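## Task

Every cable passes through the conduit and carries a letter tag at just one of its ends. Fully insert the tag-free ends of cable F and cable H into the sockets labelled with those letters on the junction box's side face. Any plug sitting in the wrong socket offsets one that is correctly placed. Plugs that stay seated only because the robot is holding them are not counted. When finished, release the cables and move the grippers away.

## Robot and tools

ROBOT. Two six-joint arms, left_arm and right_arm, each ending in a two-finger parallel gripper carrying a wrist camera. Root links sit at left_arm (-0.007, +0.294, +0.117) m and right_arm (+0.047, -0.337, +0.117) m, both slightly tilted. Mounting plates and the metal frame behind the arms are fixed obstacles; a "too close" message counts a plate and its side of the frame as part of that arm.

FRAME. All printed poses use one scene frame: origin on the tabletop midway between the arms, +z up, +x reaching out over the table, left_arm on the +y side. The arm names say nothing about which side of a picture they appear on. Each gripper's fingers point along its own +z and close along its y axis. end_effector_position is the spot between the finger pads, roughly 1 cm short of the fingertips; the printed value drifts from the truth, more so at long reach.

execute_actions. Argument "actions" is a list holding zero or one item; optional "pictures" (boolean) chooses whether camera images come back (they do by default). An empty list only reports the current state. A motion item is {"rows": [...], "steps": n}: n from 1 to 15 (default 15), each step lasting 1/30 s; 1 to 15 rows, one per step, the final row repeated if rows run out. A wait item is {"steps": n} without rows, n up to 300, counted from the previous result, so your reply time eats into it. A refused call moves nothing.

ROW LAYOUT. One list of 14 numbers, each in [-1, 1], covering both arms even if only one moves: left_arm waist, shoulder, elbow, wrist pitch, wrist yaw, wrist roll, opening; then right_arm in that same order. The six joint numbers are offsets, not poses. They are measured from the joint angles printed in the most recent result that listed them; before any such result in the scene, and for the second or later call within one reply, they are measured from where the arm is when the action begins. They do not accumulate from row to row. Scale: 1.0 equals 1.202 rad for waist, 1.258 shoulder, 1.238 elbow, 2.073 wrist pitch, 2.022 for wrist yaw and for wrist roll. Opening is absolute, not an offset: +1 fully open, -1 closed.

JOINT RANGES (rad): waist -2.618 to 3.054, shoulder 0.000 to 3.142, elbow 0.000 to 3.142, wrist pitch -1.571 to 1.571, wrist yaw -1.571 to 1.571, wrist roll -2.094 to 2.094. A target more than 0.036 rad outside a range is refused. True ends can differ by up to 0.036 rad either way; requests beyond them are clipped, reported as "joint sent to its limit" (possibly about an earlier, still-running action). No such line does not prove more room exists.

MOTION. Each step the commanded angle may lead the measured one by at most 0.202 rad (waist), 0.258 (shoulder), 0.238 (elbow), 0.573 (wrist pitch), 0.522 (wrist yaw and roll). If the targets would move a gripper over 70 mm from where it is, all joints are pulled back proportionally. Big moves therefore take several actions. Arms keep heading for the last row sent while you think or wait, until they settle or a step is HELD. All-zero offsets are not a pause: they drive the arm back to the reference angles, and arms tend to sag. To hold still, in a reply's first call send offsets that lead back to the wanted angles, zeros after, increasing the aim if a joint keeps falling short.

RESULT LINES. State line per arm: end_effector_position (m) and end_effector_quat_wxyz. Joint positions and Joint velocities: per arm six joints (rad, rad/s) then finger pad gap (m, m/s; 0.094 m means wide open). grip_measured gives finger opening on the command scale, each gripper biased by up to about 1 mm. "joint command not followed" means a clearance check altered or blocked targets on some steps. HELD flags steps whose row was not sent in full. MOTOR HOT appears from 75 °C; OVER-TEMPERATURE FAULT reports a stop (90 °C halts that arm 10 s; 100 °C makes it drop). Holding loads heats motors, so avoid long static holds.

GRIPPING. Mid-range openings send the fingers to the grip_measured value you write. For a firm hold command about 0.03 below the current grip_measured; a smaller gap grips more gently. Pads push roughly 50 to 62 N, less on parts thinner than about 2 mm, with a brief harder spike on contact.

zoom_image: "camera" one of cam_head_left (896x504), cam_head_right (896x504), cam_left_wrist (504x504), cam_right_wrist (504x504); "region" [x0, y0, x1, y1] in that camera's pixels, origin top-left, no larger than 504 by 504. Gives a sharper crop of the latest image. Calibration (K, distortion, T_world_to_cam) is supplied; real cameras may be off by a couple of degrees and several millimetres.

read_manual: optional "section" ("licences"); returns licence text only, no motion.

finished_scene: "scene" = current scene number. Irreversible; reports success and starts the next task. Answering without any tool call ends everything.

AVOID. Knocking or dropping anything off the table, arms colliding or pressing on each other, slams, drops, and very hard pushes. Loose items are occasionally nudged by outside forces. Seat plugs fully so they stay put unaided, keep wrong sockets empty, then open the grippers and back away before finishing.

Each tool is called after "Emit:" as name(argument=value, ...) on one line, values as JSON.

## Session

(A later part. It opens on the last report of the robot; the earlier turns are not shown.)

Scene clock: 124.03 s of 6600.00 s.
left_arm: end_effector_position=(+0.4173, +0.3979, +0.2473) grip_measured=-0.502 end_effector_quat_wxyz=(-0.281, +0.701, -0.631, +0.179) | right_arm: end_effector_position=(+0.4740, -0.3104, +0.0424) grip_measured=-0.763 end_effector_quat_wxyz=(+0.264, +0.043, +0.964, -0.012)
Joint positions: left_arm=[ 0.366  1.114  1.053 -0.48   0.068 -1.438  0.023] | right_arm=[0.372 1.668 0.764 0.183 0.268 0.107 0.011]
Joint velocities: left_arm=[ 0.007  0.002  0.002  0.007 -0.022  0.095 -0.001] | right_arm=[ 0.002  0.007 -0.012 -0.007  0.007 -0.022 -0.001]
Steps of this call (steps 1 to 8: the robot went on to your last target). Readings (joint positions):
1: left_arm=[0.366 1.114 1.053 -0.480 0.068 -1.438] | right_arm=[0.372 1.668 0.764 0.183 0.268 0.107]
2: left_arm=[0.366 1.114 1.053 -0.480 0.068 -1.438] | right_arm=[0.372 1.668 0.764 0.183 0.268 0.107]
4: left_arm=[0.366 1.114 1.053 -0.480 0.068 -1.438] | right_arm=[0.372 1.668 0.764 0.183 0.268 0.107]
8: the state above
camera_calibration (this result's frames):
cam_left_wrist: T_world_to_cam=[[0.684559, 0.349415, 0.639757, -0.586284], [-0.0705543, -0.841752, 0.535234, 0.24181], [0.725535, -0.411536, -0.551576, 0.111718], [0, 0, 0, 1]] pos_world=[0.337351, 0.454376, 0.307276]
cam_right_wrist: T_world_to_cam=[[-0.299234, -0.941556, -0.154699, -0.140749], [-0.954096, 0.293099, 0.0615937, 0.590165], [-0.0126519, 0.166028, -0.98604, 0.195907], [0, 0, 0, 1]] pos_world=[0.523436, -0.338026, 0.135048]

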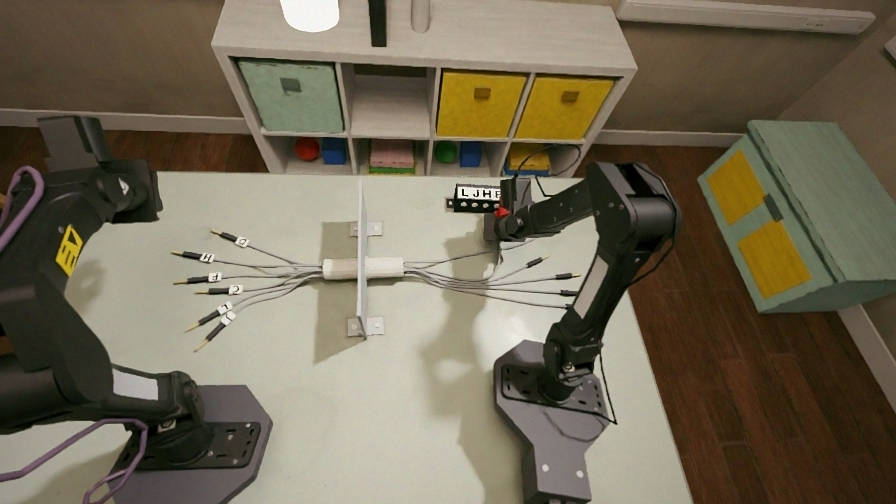

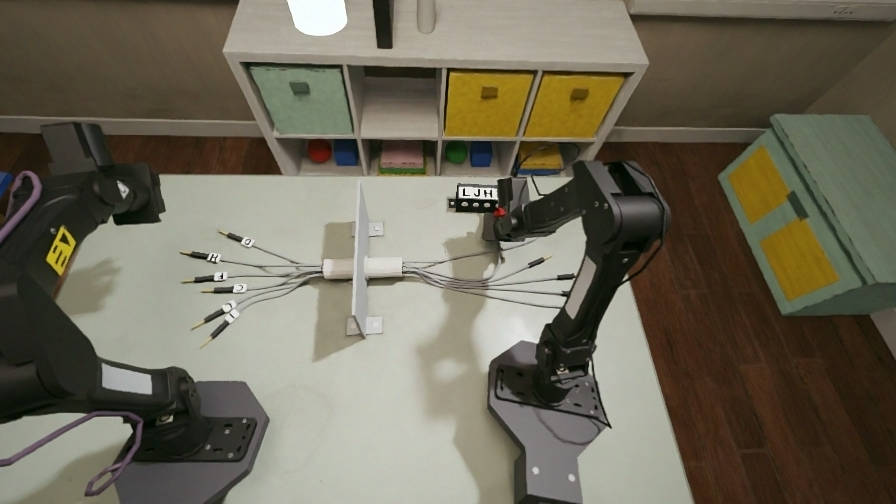

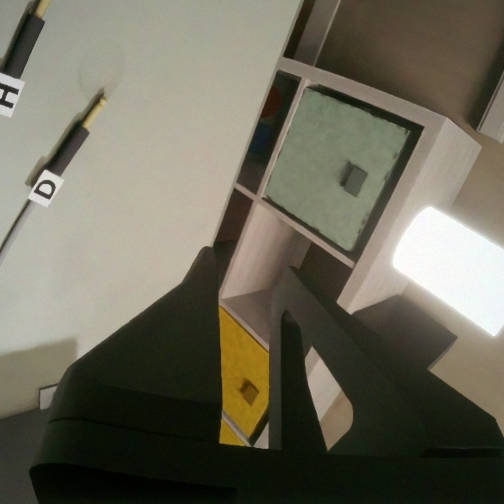

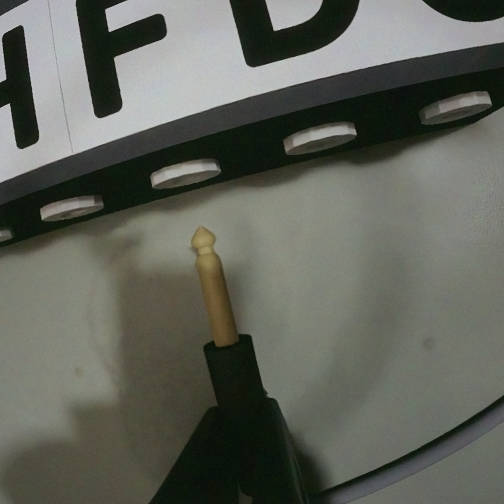

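Emit:
execute_actions(actions=[{"rows":[[0,0,0,0,0,0,-0.5,-0.003,0.008,0.015,-0.005,0,0,-0.8],[0,0,0,0,0,0,-0.5,-0.006,0.016,0.03,-0.01,0,0,-0.8],[0,0,0,0,0,0,-0.5,-0.009,0.024,0.045,-0.014,0.003,0,-0.8],[0,0,0,0,0,0,-0.5,-0.011,0.032,0.058,-0.016,0.005,0,-0.8]],"steps":15}], pictures=false)

Emit:
execute_actions(actions=[{"steps":8}])

Scene clock: 127.83 s of 6600.00 s.
left_arm: end_effector_position=(+0.4173, +0.3979, +0.2473) grip_measured=-0.502 end_effector_quat_wxyz=(-0.281, +0.701, -0.631, +0.180) | right_arm: end_effector_position=(+0.4820, -0.3094, +0.0397) grip_measured=-0.763 end_effector_quat_wxyz=(+0.260, +0.042, +0.965, -0.014)
Joint positions: left_arm=[ 0.366  1.114  1.053 -0.48   0.068 -1.438  0.023] | right_arm=[0.372 1.699 0.807 0.163 0.272 0.107 0.011]
Joint velocities: left_arm=[-0.012 -0.002 -0.017  0.051 -0.007  0.007  0.   ] | right_arm=[ 0.022  0.002 -0.012 -0.037 -0.007  0.037  0.001]
Steps of this call (steps 1 to 15: the robot went on to your last target; steps 16 to 90: nothing new was sent; then 0.30 s passed at rest; steps 91 to 105: all 15 steps of this action). Readings (joint positions):
91: left_arm=[0.366 1.114 1.053 -0.480 0.068 -1.438] | right_arm=[0.372 1.668 0.764 0.183 0.268 0.107]
92: left_arm=[0.366 1.114 1.053 -0.480 0.068 -1.438] | right_arm=[0.372 1.668 0.764 0.183 0.268 0.107]
94: left_arm=[0.366 1.114 1.053 -0.480 0.068 -1.438] | right_arm=[0.372 1.676 0.778 0.171 0.270 0.107]
98: left_arm=[0.366 1.114 1.053 -0.480 0.068 -1.438] | right_arm=[0.372 1.699 0.807 0.168 0.271 0.107]
105: the state above

Scene clock: 128.10 s of 6600.00 s.
left_arm: end_effector_position=(+0.4173, +0.3979, +0.2473) grip_measured=-0.502 end_effector_quat_wxyz=(-0.281, +0.701, -0.631, +0.180) | right_arm: end_effector_position=(+0.4818, -0.3095, +0.0395) grip_measured=-0.763 end_effector_quat_wxyz=(+0.259, +0.042, +0.965, -0.014)
Joint positions: left_arm=[ 0.366  1.114  1.053 -0.48   0.068 -1.438  0.023] | right_arm=[0.372 1.699 0.807 0.162 0.272 0.107 0.011]
Joint velocities: left_arm=[ 0.002  0.007 -0.012  0.022 -0.037 -0.007 -0.   ] | right_arm=[-0.012 -0.002 -0.002  0.081  0.007 -0.022 -0.   ]
Steps of this call (steps 1 to 8: the robot went on to your last target). Readings (joint positions):
1: left_arm=[0.366 1.114 1.053 -0.480 0.068 -1.438] | right_arm=[0.372 1.699 0.807 0.162 0.272 0.107]
2: left_arm=[0.366 1.114 1.053 -0.480 0.068 -1.438] | right_arm=[0.372 1.699 0.807 0.162 0.272 0.107]
4: left_arm=[0.366 1.114 1.053 -0.480 0.068 -1.438] | right_arm=[0.372 1.699 0.807 0.162 0.272 0.107]
8: the state above
camera_calibration (this result's frames):
cam_left_wrist: T_world_to_cam=[[0.684599, 0.349436, 0.639702, -0.586283], [-0.0707921, -0.841581, 0.535472, 0.241728], [0.725474, -0.41187, -0.551408, 0.111795], [0, 0, 0, 1]] pos_world=[0.337377, 0.454347, 0.307252]
cam_right_wrist: T_world_to_cam=[[-0.300836, -0.94221, -0.147438, -0.137693], [-0.953421, 0.293567, 0.0693279, 0.596993], [-0.0220385, 0.161427, -0.986639, 0.196171], [0, 0, 0, 1]] pos_world=[0.532086, -0.33666, 0.131861]

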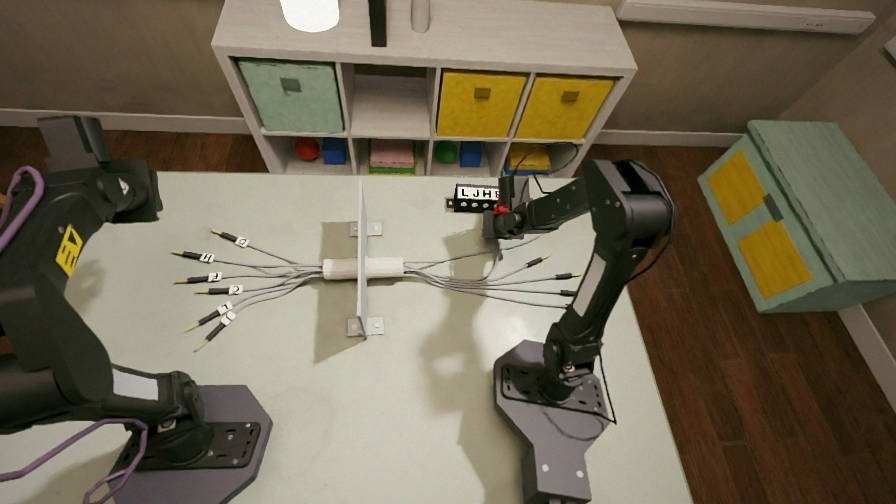

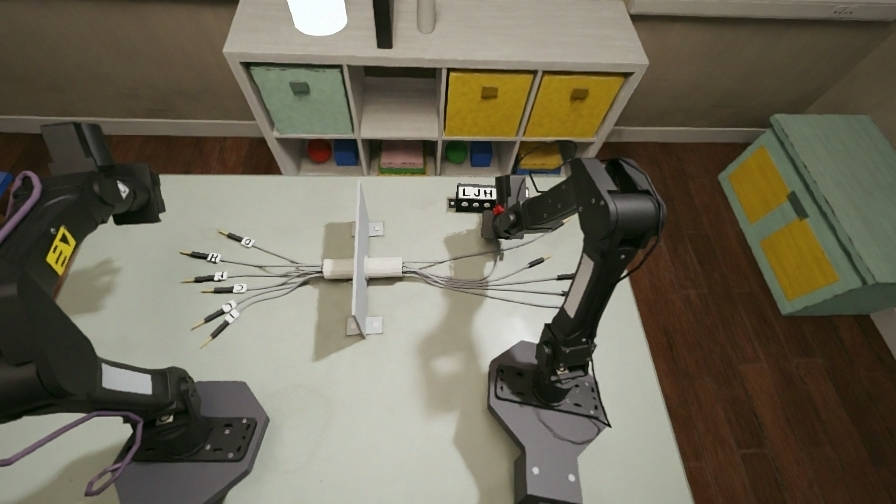

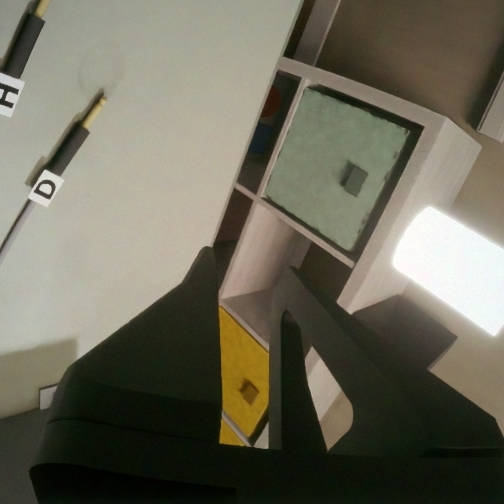

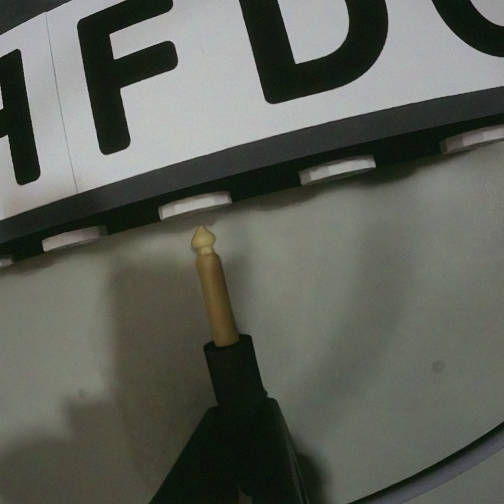

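Emit:
execute_actions(actions=[{"rows":[[0,0,0,0,0,0,-0.5,-0.003,0.008,0.025,-0.004,0,0,-0.8],[0,0,0,0,0,0,-0.5,-0.006,0.016,0.04,-0.008,0,0,-0.8],[0,0,0,0,0,0,-0.5,-0.009,0.023,0.052,-0.011,0.003,0,-0.8],[0,0,0,0,0,0,-0.5,-0.012,0.03,0.064,-0.013,0.005,0,-0.8],[0,0,0,0,0,0,-0.5,-0.014,0.037,0.075,-0.013,0.005,0,-0.8]],"steps":15}], pictures=false)

Emit:
execute_actions(actions=[{"steps":8}])

Scene clock: 130.07 s of 6600.00 s.
left_arm: end_effector_position=(+0.4173, +0.3979, +0.2473) grip_measured=-0.502 end_effector_quat_wxyz=(-0.281, +0.701, -0.631, +0.180) | right_arm: end_effector_position=(+0.4878, -0.3102, +0.0323) grip_measured=-0.763 end_effector_quat_wxyz=(+0.244, +0.041, +0.969, -0.018)
Joint positions: left_arm=[ 0.366  1.114  1.053 -0.48   0.068 -1.438  0.023] | right_arm=[0.366 1.742 0.863 0.119 0.273 0.107 0.011]
Joint velocities: left_arm=[-0.007  0.007  0.007 -0.022 -0.022 -0.037  0.001] | right_arm=[-0.017  0.007  0.007 -0.007 -0.051  0.037 -0.   ]
Steps of this call (steps 1 to 15: the robot went on to your last target; steps 16 to 44: nothing new was sent; steps 45 to 59: all 15 steps of this action). Readings (joint positions):
45: left_arm=[0.366 1.114 1.053 -0.480 0.068 -1.438] | right_arm=[0.372 1.699 0.807 0.161 0.272 0.107]
46: left_arm=[0.366 1.114 1.053 -0.480 0.068 -1.438] | right_arm=[0.372 1.700 0.810 0.159 0.272 0.107]
48: left_arm=[0.366 1.114 1.053 -0.480 0.068 -1.438] | right_arm=[0.372 1.710 0.828 0.149 0.273 0.107]
52: left_arm=[0.366 1.114 1.053 -0.480 0.068 -1.438] | right_arm=[0.367 1.739 0.859 0.124 0.273 0.107]
59: the state above

Scene clock: 130.33 s of 6600.00 s.
left_arm: end_effector_position=(+0.4173, +0.3979, +0.2473) grip_measured=-0.502 end_effector_quat_wxyz=(-0.281, +0.701, -0.631, +0.180) | right_arm: end_effector_position=(+0.4879, -0.3102, +0.0324) grip_measured=-0.763 end_effector_quat_wxyz=(+0.244, +0.041, +0.969, -0.018)
Joint positions: left_arm=[ 0.366  1.114  1.053 -0.48   0.068 -1.438  0.023] | right_arm=[0.366 1.742 0.863 0.118 0.273 0.107 0.011]
Joint velocities: left_arm=[ 0.002  0.012 -0.002  0.037  0.007  0.007  0.   ] | right_arm=[-0.002 -0.002  0.002 -0.081 -0.007  0.022 -0.   ]
Steps of this call (steps 1 to 8: the robot went on to your last target). Readings (joint positions):
1: left_arm=[0.366 1.114 1.053 -0.480 0.068 -1.438] | right_arm=[0.366 1.742 0.863 0.119 0.273 0.107]
2: left_arm=[0.366 1.114 1.053 -0.480 0.068 -1.438] | right_arm=[0.366 1.742 0.863 0.118 0.273 0.107]
4: left_arm=[0.366 1.114 1.053 -0.480 0.068 -1.438] | right_arm=[0.366 1.742 0.863 0.118 0.273 0.107]
8: the state above
camera_calibration (this result's frames):
cam_left_wrist: T_world_to_cam=[[0.684599, 0.349436, 0.639702, -0.586283], [-0.0707921, -0.841581, 0.535472, 0.241728], [0.725474, -0.41187, -0.551408, 0.111795], [0, 0, 0, 1]] pos_world=[0.337377, 0.454347, 0.307252]
cam_right_wrist: T_world_to_cam=[[-0.305786, -0.942958, -0.131628, -0.135928], [-0.950659, 0.294785, 0.0966948, 0.601707], [-0.0523772, 0.154701, -0.986572, 0.202067], [0, 0, 0, 1]] pos_world=[0.541037, -0.336809, 0.12328]

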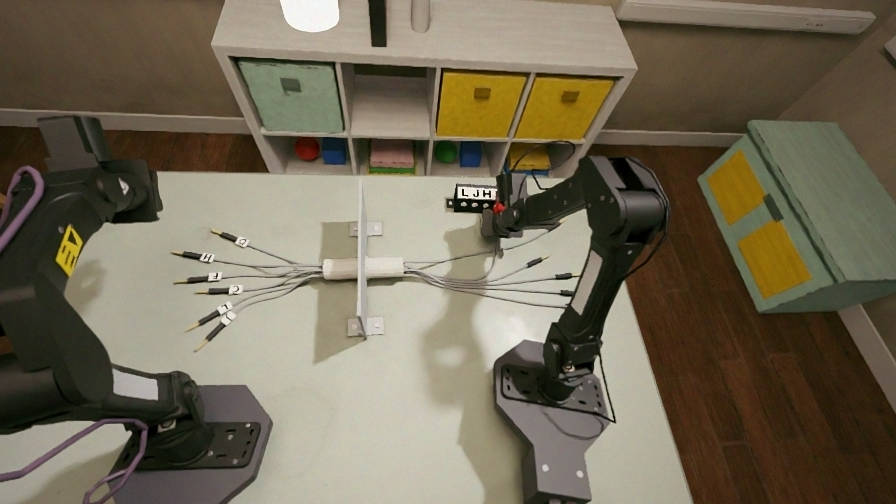

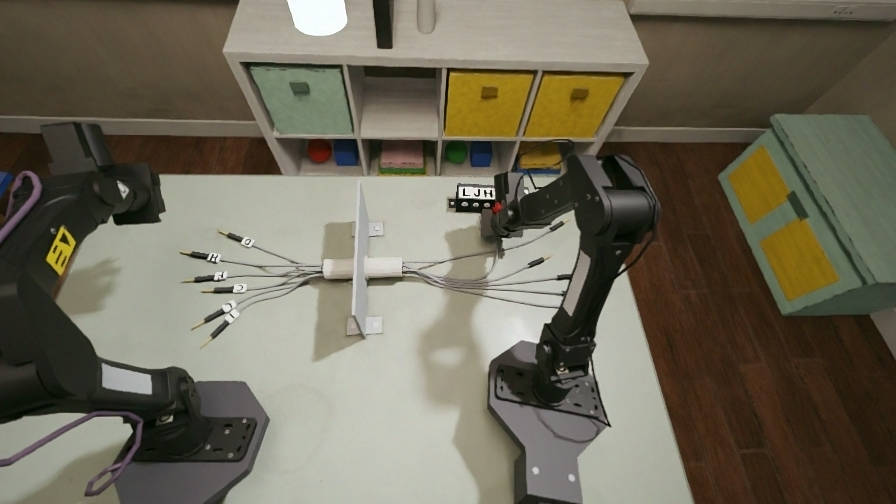

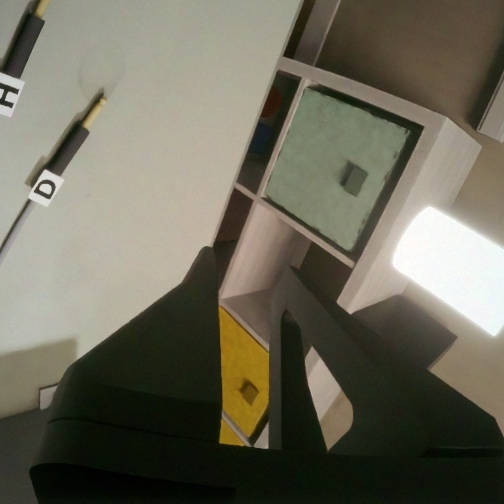

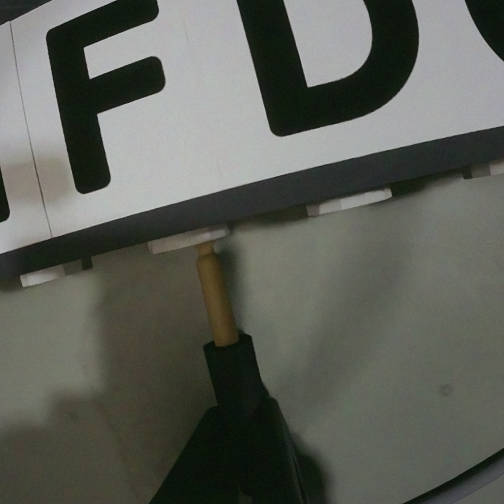

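Emit:
execute_actions(actions=[{"rows":[[0,0,0,0,0,0,-0.5,0.005,-0.012,-0.02,0.008,0,0,-0.8],[0,0,0,0,0,0,-0.5,0.01,-0.024,-0.04,0.014,0,0,-0.8],[0,0,0,0,0,0,-0.5,0.018,-0.036,-0.058,0.02,0,0,-0.8]],"steps":15}], pictures=false)

Emit:
execute_actions(actions=[{"steps":6}])

Scene clock: 134.60 s of 6600.00 s.
left_arm: end_effector_position=(+0.4173, +0.3978, +0.2472) grip_measured=-0.502 end_effector_quat_wxyz=(-0.281, +0.701, -0.631, +0.180) | right_arm: end_effector_position=(+0.4708, -0.3111, +0.0245) grip_measured=-0.763 end_effector_quat_wxyz=(+0.234, +0.039, +0.971, -0.019)
Joint positions: left_arm=[ 0.366  1.114  1.053 -0.48   0.068 -1.438  0.023] | right_arm=[0.366 1.732 0.804 0.145 0.273 0.107 0.011]
Joint velocities: left_arm=[-0.007 -0.012 -0.007 -0.022  0.007 -0.007  0.   ] | right_arm=[ 0.002 -0.017  0.007 -0.007 -0.022  0.051 -0.001]
Steps of this call (steps 1 to 15: the robot went on to your last target; steps 16 to 90: nothing new was sent; then 0.77 s passed at rest; steps 91 to 105: all 15 steps of this action). Readings (joint positions):
91: left_arm=[0.366 1.114 1.053 -0.480 0.068 -1.438] | right_arm=[0.366 1.742 0.861 0.119 0.273 0.107]
92: left_arm=[0.366 1.114 1.053 -0.480 0.068 -1.438] | right_arm=[0.366 1.742 0.856 0.124 0.273 0.107]
94: left_arm=[0.366 1.114 1.053 -0.480 0.068 -1.438] | right_arm=[0.366 1.736 0.833 0.139 0.273 0.107]
98: left_arm=[0.366 1.114 1.053 -0.480 0.068 -1.438] | right_arm=[0.366 1.732 0.805 0.140 0.273 0.107]
105: the state above

Scene clock: 134.80 s of 6600.00 s.
left_arm: end_effector_position=(+0.4173, +0.3978, +0.2472) grip_measured=-0.502 end_effector_quat_wxyz=(-0.281, +0.701, -0.631, +0.180) | right_arm: end_effector_position=(+0.4710, -0.3111, +0.0246) grip_measured=-0.763 end_effector_quat_wxyz=(+0.235, +0.039, +0.971, -0.019)
Joint positions: left_arm=[ 0.366  1.114  1.053 -0.48   0.068 -1.438  0.023] | right_arm=[0.366 1.732 0.804 0.146 0.273 0.107 0.011]
Joint velocities: left_arm=[-0.007 -0.002 -0.022 -0.037  0.037  0.007 -0.   ] | right_arm=[-0.002 -0.007 -0.002 -0.007 -0.051  0.007  0.   ]
Steps of this call (steps 1 to 6: the robot went on to your last target). Readings (joint positions):
1: left_arm=[0.366 1.114 1.053 -0.480 0.068 -1.438] | right_arm=[0.366 1.732 0.804 0.146 0.273 0.107]
2: left_arm=[0.366 1.114 1.053 -0.480 0.068 -1.438] | right_arm=[0.366 1.732 0.804 0.146 0.273 0.107]
4: left_arm=[0.366 1.114 1.053 -0.480 0.068 -1.438] | right_arm=[0.366 1.732 0.804 0.146 0.273 0.107]
6: the state above
camera_calibration (this result's frames):
cam_left_wrist: T_world_to_cam=[[0.68464, 0.349456, 0.639647, -0.586282], [-0.0710299, -0.841409, 0.535711, 0.241646], [0.725412, -0.412203, -0.55124, 0.111872], [0, 0, 0, 1]] pos_world=[0.337403, 0.454317, 0.307229]
cam_right_wrist: T_world_to_cam=[[-0.304977, -0.944374, -0.123074, -0.144], [-0.949606, 0.291724, 0.114654, 0.584787], [-0.0723726, 0.151838, -0.985752, 0.202155], [0, 0, 0, 1]] pos_world=[0.526031, -0.337282, 0.114504]

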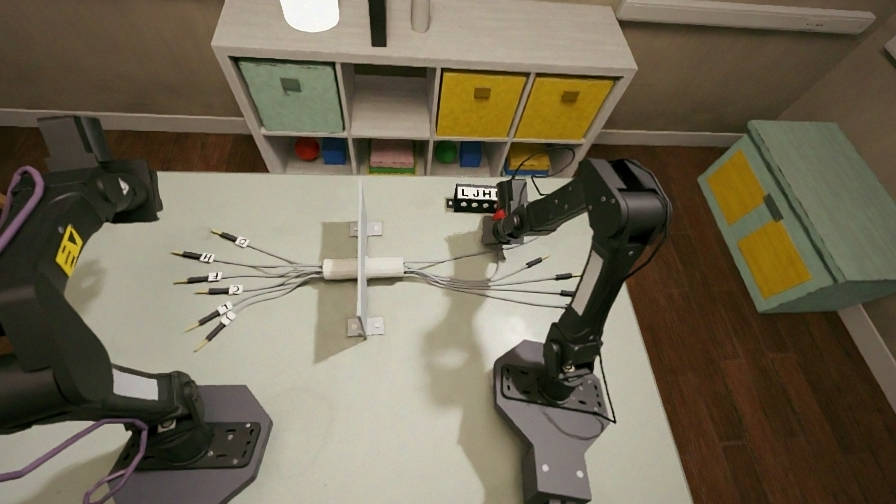

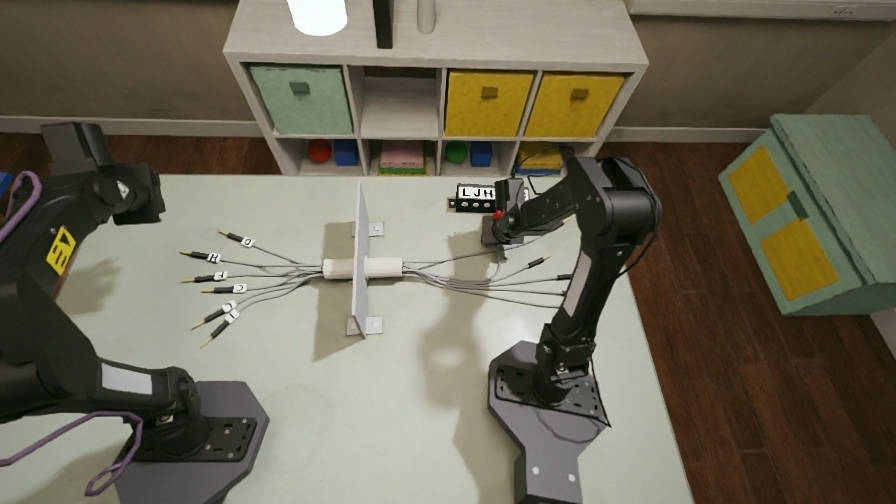

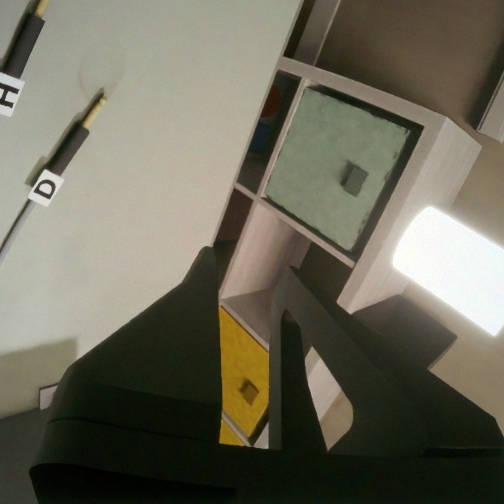

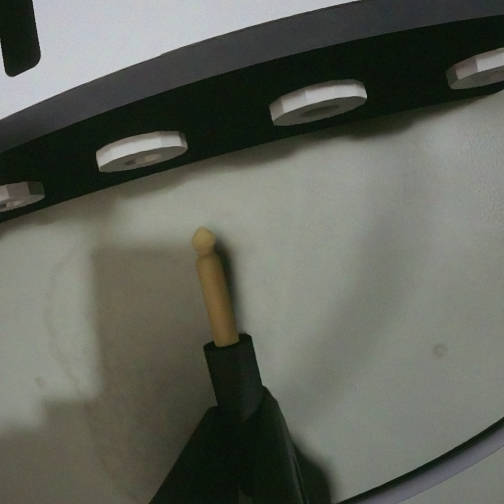

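Emit:
execute_actions(actions=[{"rows":[[0,0,0,0,0,0,-0.5,0.01,-0.03,-0.01,0.008,0,0,-0.8],[0,0,0,0,0,0,-0.5,0.02,-0.05,-0.02,0.015,0,0,-0.8],[0,0,0,0,0,0,-0.5,0.027,-0.065,-0.03,0.02,0,0,-0.8],[0,0,0,0,0,0,-0.5,0.027,-0.077,-0.043,0.023,0,0,-0.8]],"steps":15}], pictures=false)

Emit:
execute_actions(actions=[{"steps":6}])

Scene clock: 136.37 s of 6600.00 s.
left_arm: end_effector_position=(+0.4173, +0.3978, +0.2472) grip_measured=-0.502 end_effector_quat_wxyz=(-0.281, +0.701, -0.631, +0.180) | right_arm: end_effector_position=(+0.4762, -0.3074, +0.0461) grip_measured=-0.763 end_effector_quat_wxyz=(+0.268, +0.040, +0.963, -0.011)
Joint positions: left_arm=[ 0.366  1.114  1.053 -0.48   0.068 -1.438  0.023] | right_arm=[0.382 1.662 0.77  0.179 0.273 0.107 0.011]
Joint velocities: left_arm=[ 0.012  0.002  0.007 -0.007  0.051 -0.022 -0.   ] | right_arm=[ 0.022 -0.007 -0.017  0.051 -0.051 -0.051 -0.001]
Steps of this call (steps 1 to 15: the robot went on to your last target; steps 16 to 32: nothing new was sent; steps 33 to 47: all 15 steps of this action). Readings (joint positions):
33: left_arm=[0.366 1.114 1.053 -0.480 0.068 -1.438] | right_arm=[0.366 1.732 0.804 0.147 0.273 0.107]
34: left_arm=[0.366 1.114 1.053 -0.480 0.068 -1.438] | right_arm=[0.366 1.729 0.803 0.148 0.273 0.107]
36: left_arm=[0.366 1.114 1.053 -0.480 0.068 -1.438] | right_arm=[0.370 1.708 0.789 0.156 0.273 0.107]
40: left_arm=[0.366 1.114 1.053 -0.480 0.068 -1.438] | right_arm=[0.381 1.664 0.770 0.169 0.273 0.107]
47: the state above

Scene clock: 136.57 s of 6600.00 s.
left_arm: end_effector_position=(+0.4173, +0.3977, +0.2472) grip_measured=-0.502 end_effector_quat_wxyz=(-0.281, +0.701, -0.631, +0.180) | right_arm: end_effector_position=(+0.4762, -0.3074, +0.0461) grip_measured=-0.763 end_effector_quat_wxyz=(+0.268, +0.040, +0.963, -0.011)
Joint positions: left_arm=[ 0.366  1.114  1.053 -0.48   0.069 -1.438  0.023] | right_arm=[0.382 1.662 0.77  0.179 0.273 0.107 0.011]
Joint velocities: left_arm=[-0.002  0.002 -0.022 -0.022  0.037 -0.007 -0.   ] | right_arm=[-0.007 -0.007  0.022 -0.051 -0.066  0.007 -0.   ]
Steps of this call (steps 1 to 6: the robot went on to your last target). Readings (joint positions):
1: left_arm=[0.366 1.114 1.053 -0.480 0.068 -1.438] | right_arm=[0.382 1.662 0.770 0.179 0.273 0.107]
2: left_arm=[0.366 1.114 1.053 -0.480 0.069 -1.438] | right_arm=[0.382 1.662 0.770 0.179 0.273 0.107]
4: left_arm=[0.366 1.114 1.053 -0.480 0.069 -1.438] | right_arm=[0.382 1.662 0.770 0.179 0.273 0.107]
6: the state above
camera_calibration (this result's frames):
cam_left_wrist: T_world_to_cam=[[0.684681, 0.349477, 0.639592, -0.586281], [-0.0712677, -0.841237, 0.535949, 0.241565], [0.72535, -0.412536, -0.551072, 0.111949], [0, 0, 0, 1]] pos_world=[0.337429, 0.454288, 0.307206]
cam_right_wrist: T_world_to_cam=[[-0.292907, -0.943127, -0.157216, -0.140048], [-0.956124, 0.287944, 0.053988, 0.590895], [-0.00564802, 0.166132, -0.986087, 0.195794], [0, 0, 0, 1]] pos_world=[0.525054, -0.334755, 0.139151]

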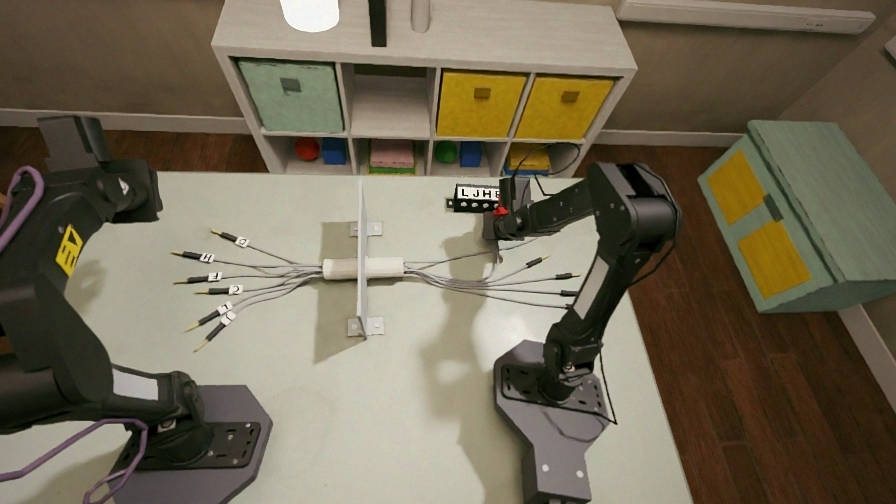

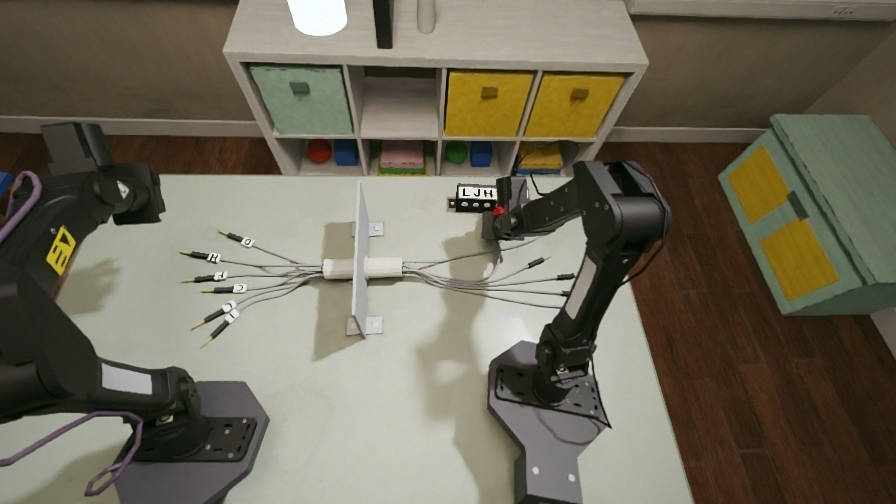

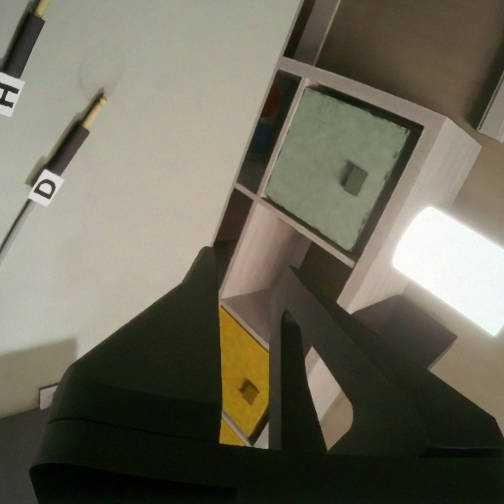

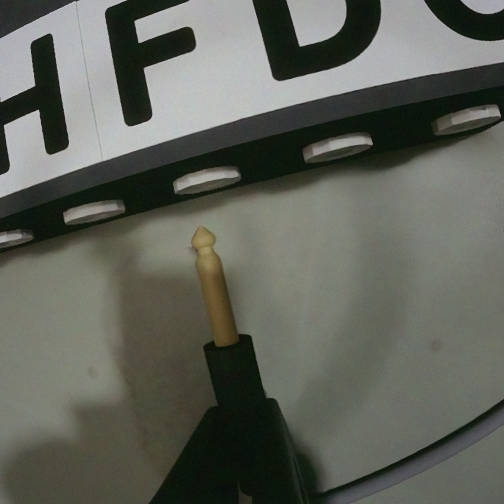

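Emit:
execute_actions(actions=[{"rows":[[0,0,0,0,0,0,-0.5,-0.01,0.005,0.025,0,0,0,-0.8],[0,0,0,0,0,0,-0.5,-0.02,0.015,0.035,0,0,0,-0.8],[0,0,0,0,0,0,-0.5,-0.028,0.025,0.045,0,0,0,-0.8],[0,0,0,0,0,0,-0.5,-0.028,0.033,0.054,0,0,0,-0.8]],"steps":15}], pictures=false)

Emit:
execute_actions(actions=[{"steps":6}])

Scene clock: 139.30 s of 6600.00 s.
left_arm: end_effector_position=(+0.4173, +0.3977, +0.2472) grip_measured=-0.502 end_effector_quat_wxyz=(-0.281, +0.701, -0.631, +0.180) | right_arm: end_effector_position=(+0.4863, -0.3176, +0.0422) grip_measured=-0.763 end_effector_quat_wxyz=(+0.268, +0.052, +0.962, -0.018)
Joint positions: left_arm=[ 0.366  1.114  1.053 -0.48   0.069 -1.438  0.023] | right_arm=[0.354 1.694 0.807 0.178 0.273 0.107 0.011]
Joint velocities: left_arm=[-0.012  0.012 -0.012 -0.022 -0.037  0.022  0.   ] | right_arm=[ 0.002 -0.002 -0.002  0.022  0.007  0.007  0.   ]
Steps of this call (steps 1 to 15: the robot went on to your last target; steps 16 to 67: nothing new was sent; steps 68 to 82: all 15 steps of this action). Readings (joint positions):
68: left_arm=[0.366 1.114 1.053 -0.480 0.069 -1.438] | right_arm=[0.382 1.662 0.770 0.179 0.273 0.107]
69: left_arm=[0.366 1.114 1.053 -0.480 0.069 -1.438] | right_arm=[0.380 1.662 0.771 0.178 0.273 0.107]
71: left_arm=[0.366 1.114 1.053 -0.480 0.069 -1.438] | right_arm=[0.370 1.673 0.784 0.178 0.273 0.107]
75: left_arm=[0.366 1.114 1.053 -0.480 0.069 -1.438] | right_arm=[0.354 1.693 0.807 0.178 0.273 0.107]
82: the state above

Scene clock: 139.50 s of 6600.00 s.
left_arm: end_effector_position=(+0.4173, +0.3977, +0.2472) grip_measured=-0.502 end_effector_quat_wxyz=(-0.281, +0.701, -0.631, +0.180) | right_arm: end_effector_position=(+0.4863, -0.3176, +0.0422) grip_measured=-0.763 end_effector_quat_wxyz=(+0.268, +0.052, +0.962, -0.018)
Joint positions: left_arm=[ 0.366  1.114  1.053 -0.48   0.069 -1.438  0.023] | right_arm=[0.354 1.694 0.807 0.178 0.273 0.107 0.011]
Joint velocities: left_arm=[ 0.002  0.002 -0.017 -0.007 -0.007 -0.007 -0.001] | right_arm=[-0.027  0.007  0.002 -0.051  0.066  0.007 -0.   ]
Steps of this call (steps 1 to 6: the robot went on to your last target). Readings (joint positions):
1: left_arm=[0.366 1.114 1.053 -0.480 0.069 -1.438] | right_arm=[0.354 1.694 0.807 0.178 0.273 0.107]
2: left_arm=[0.366 1.114 1.053 -0.480 0.069 -1.438] | right_arm=[0.354 1.694 0.807 0.178 0.273 0.107]
4: left_arm=[0.366 1.114 1.053 -0.480 0.069 -1.438] | right_arm=[0.354 1.694 0.807 0.178 0.273 0.107]
6: the state above
camera_calibration (this result's frames):
cam_left_wrist: T_world_to_cam=[[0.684681, 0.349477, 0.639592, -0.586281], [-0.0712677, -0.841237, 0.535949, 0.241565], [0.72535, -0.412536, -0.551072, 0.111949], [0, 0, 0, 1]] pos_world=[0.337429, 0.454288, 0.307206]
cam_right_wrist: T_world_to_cam=[[-0.317839, -0.936249, -0.149719, -0.133346], [-0.948144, 0.313739, 0.0508939, 0.608083], [-0.000676612, 0.158132, -0.987418, 0.188843], [0, 0, 0, 1]] pos_world=[0.534296, -0.345486, 0.135555]

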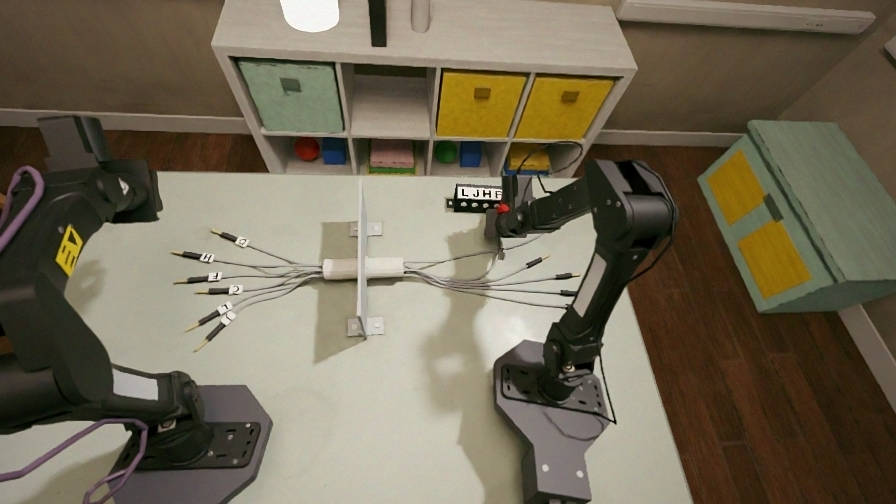

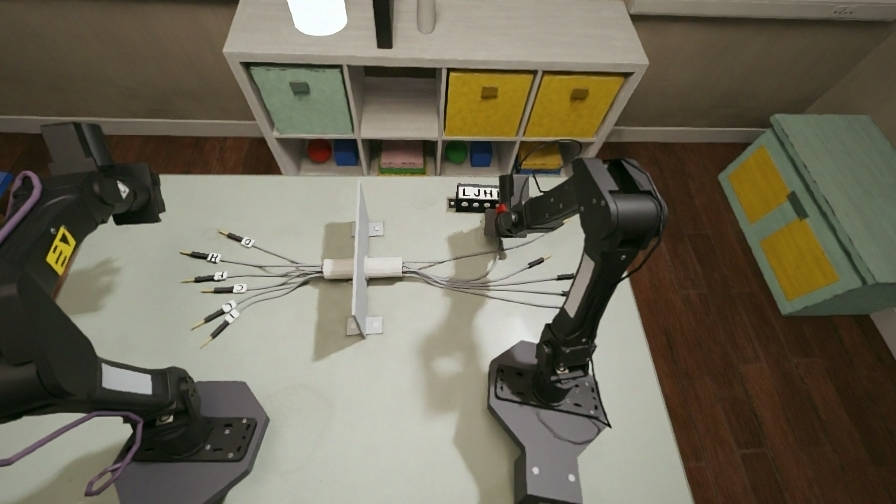

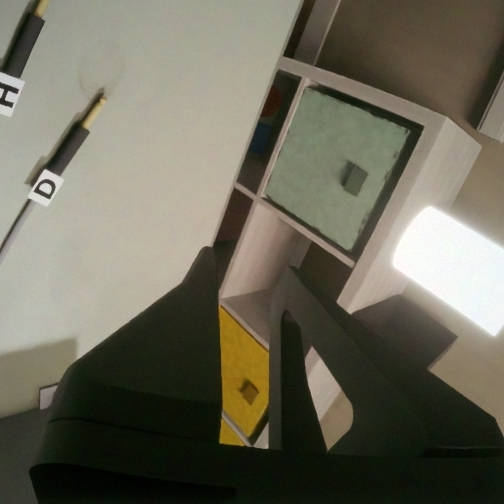

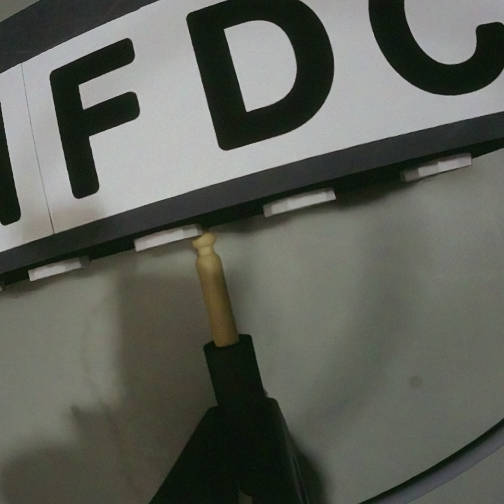

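Emit:
execute_actions(actions=[{"rows":[[0,0,0,0,0,0,-0.5,0,-0.02,-0.02,0,0,0,-0.8],[0,0,0,0,0,0,-0.5,0,-0.031,-0.027,0,0,0,-0.8],[0,0,0,0,0,0,-0.5,0,-0.031,-0.027,0,0,0,-0.8],[0,0,0,0,0,0,-0.5,0,-0.031,-0.027,0,0,0,-0.8],[0,0,0,0,0,0,-0.5,0,-0.031,-0.027,0,0,0,-0.8],[0,0,0,0,0,0,-0.5,0.01,-0.031,-0.027,0,0,0,-0.8],[0,0,0,0,0,0,-0.5,0.02,-0.031,-0.027,0,0,0,-0.8]],"steps":15}], pictures=false)

Emit:
execute_actions(actions=[{"steps":6}])

Scene clock: 141.53 s of 6600.00 s.
left_arm: end_effector_position=(+0.4173, +0.3977, +0.2472) grip_measured=-0.502 end_effector_quat_wxyz=(-0.281, +0.701, -0.631, +0.180) | right_arm: end_effector_position=(+0.4796, -0.3151, +0.0395) grip_measured=-0.763 end_effector_quat_wxyz=(+0.262, +0.048, +0.964, -0.017)
Joint positions: left_arm=[ 0.366  1.114  1.053 -0.48   0.069 -1.438  0.023] | right_arm=[0.36  1.69  0.789 0.178 0.273 0.107 0.011]
Joint velocities: left_arm=[-0.007 -0.007 -0.007 -0.007  0.007 -0.022 -0.   ] | right_arm=[-0.017  0.017  0.007 -0.037  0.081 -0.022  0.001]
Steps of this call (steps 1 to 15: the robot went on to your last target; steps 16 to 46: nothing new was sent; steps 47 to 61: all 15 steps of this action). Readings (joint positions):
47: left_arm=[0.366 1.114 1.053 -0.480 0.069 -1.438] | right_arm=[0.354 1.694 0.807 0.178 0.273 0.107]
48: left_arm=[0.366 1.114 1.053 -0.480 0.069 -1.438] | right_arm=[0.354 1.694 0.805 0.178 0.273 0.107]
50: left_arm=[0.366 1.114 1.053 -0.480 0.069 -1.438] | right_arm=[0.354 1.691 0.797 0.178 0.273 0.107]
54: left_arm=[0.366 1.114 1.053 -0.480 0.069 -1.438] | right_arm=[0.355 1.690 0.789 0.178 0.273 0.107]
61: the state above

Scene clock: 141.73 s of 6600.00 s.
left_arm: end_effector_position=(+0.4173, +0.3977, +0.2472) grip_measured=-0.502 end_effector_quat_wxyz=(-0.281, +0.701, -0.631, +0.180) | right_arm: end_effector_position=(+0.4796, -0.3151, +0.0395) grip_measured=-0.763 end_effector_quat_wxyz=(+0.262, +0.048, +0.964, -0.017)
Joint positions: left_arm=[ 0.366  1.114  1.053 -0.48   0.069 -1.438  0.023] | right_arm=[0.36  1.69  0.789 0.178 0.273 0.107 0.011]
Joint velocities: left_arm=[ 0.007 -0.002 -0.012 -0.037 -0.007 -0.051 -0.   ] | right_arm=[ 0.012  0.002  0.007  0.066 -0.007  0.051 -0.001]
Steps of this call (steps 1 to 6: the robot went on to your last target). Readings (joint positions):
1: left_arm=[0.366 1.114 1.053 -0.480 0.069 -1.438] | right_arm=[0.360 1.690 0.789 0.178 0.273 0.107]
2: left_arm=[0.366 1.114 1.053 -0.480 0.069 -1.438] | right_arm=[0.360 1.690 0.789 0.178 0.273 0.107]
4: left_arm=[0.366 1.114 1.053 -0.480 0.069 -1.438] | right_arm=[0.360 1.690 0.789 0.178 0.273 0.107]
6: the state above
camera_calibration (this result's frames):
cam_left_wrist: T_world_to_cam=[[0.684721, 0.349498, 0.639537, -0.58628], [-0.0715055, -0.841065, 0.536187, 0.241483], [0.725289, -0.412869, -0.550904, 0.112026], [0, 0, 0, 1]] pos_world=[0.337455, 0.454258, 0.307183]
cam_right_wrist: T_world_to_cam=[[-0.311816, -0.938788, -0.146452, -0.137319], [-0.950044, 0.305832, 0.0623251, 0.599117], [-0.0137203, 0.15857, -0.987252, 0.19218], [0, 0, 0, 1]] pos_world=[0.529006, -0.342616, 0.13228]

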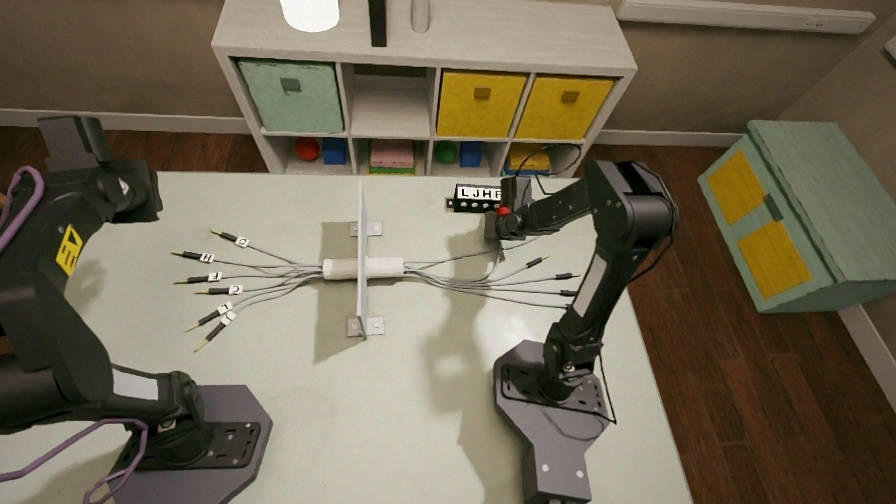

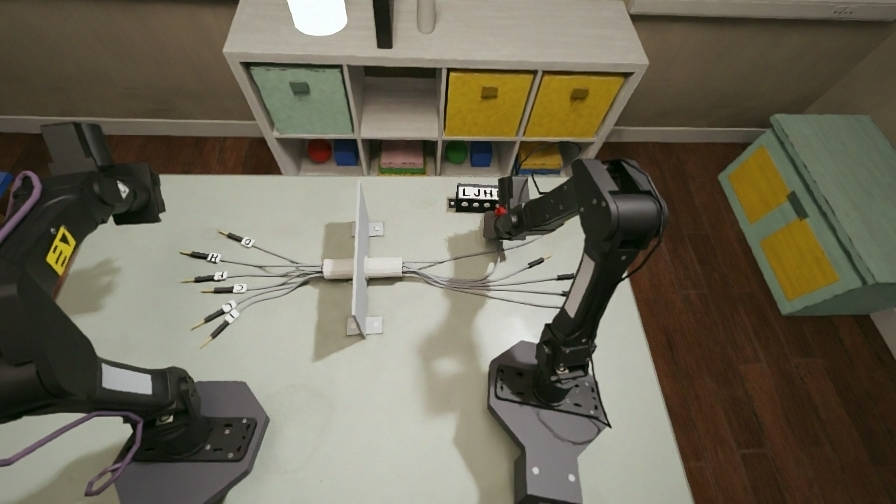

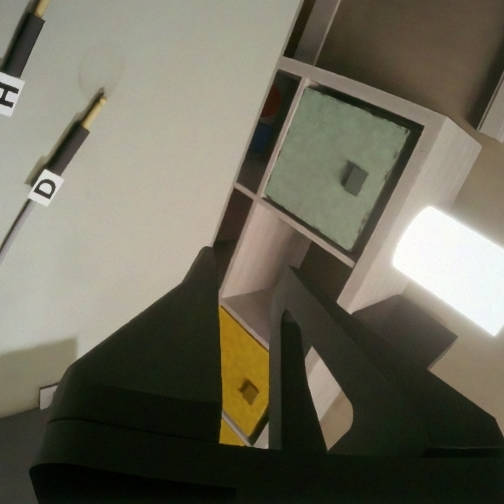

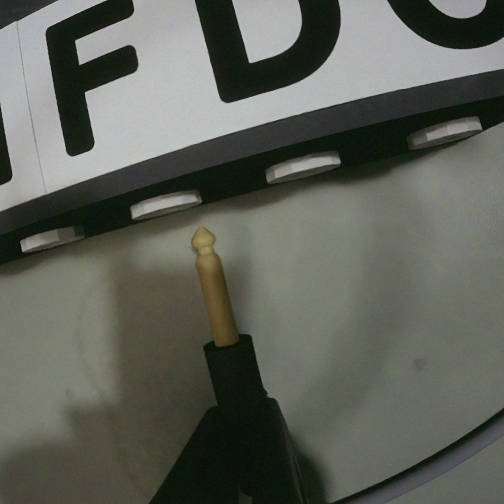

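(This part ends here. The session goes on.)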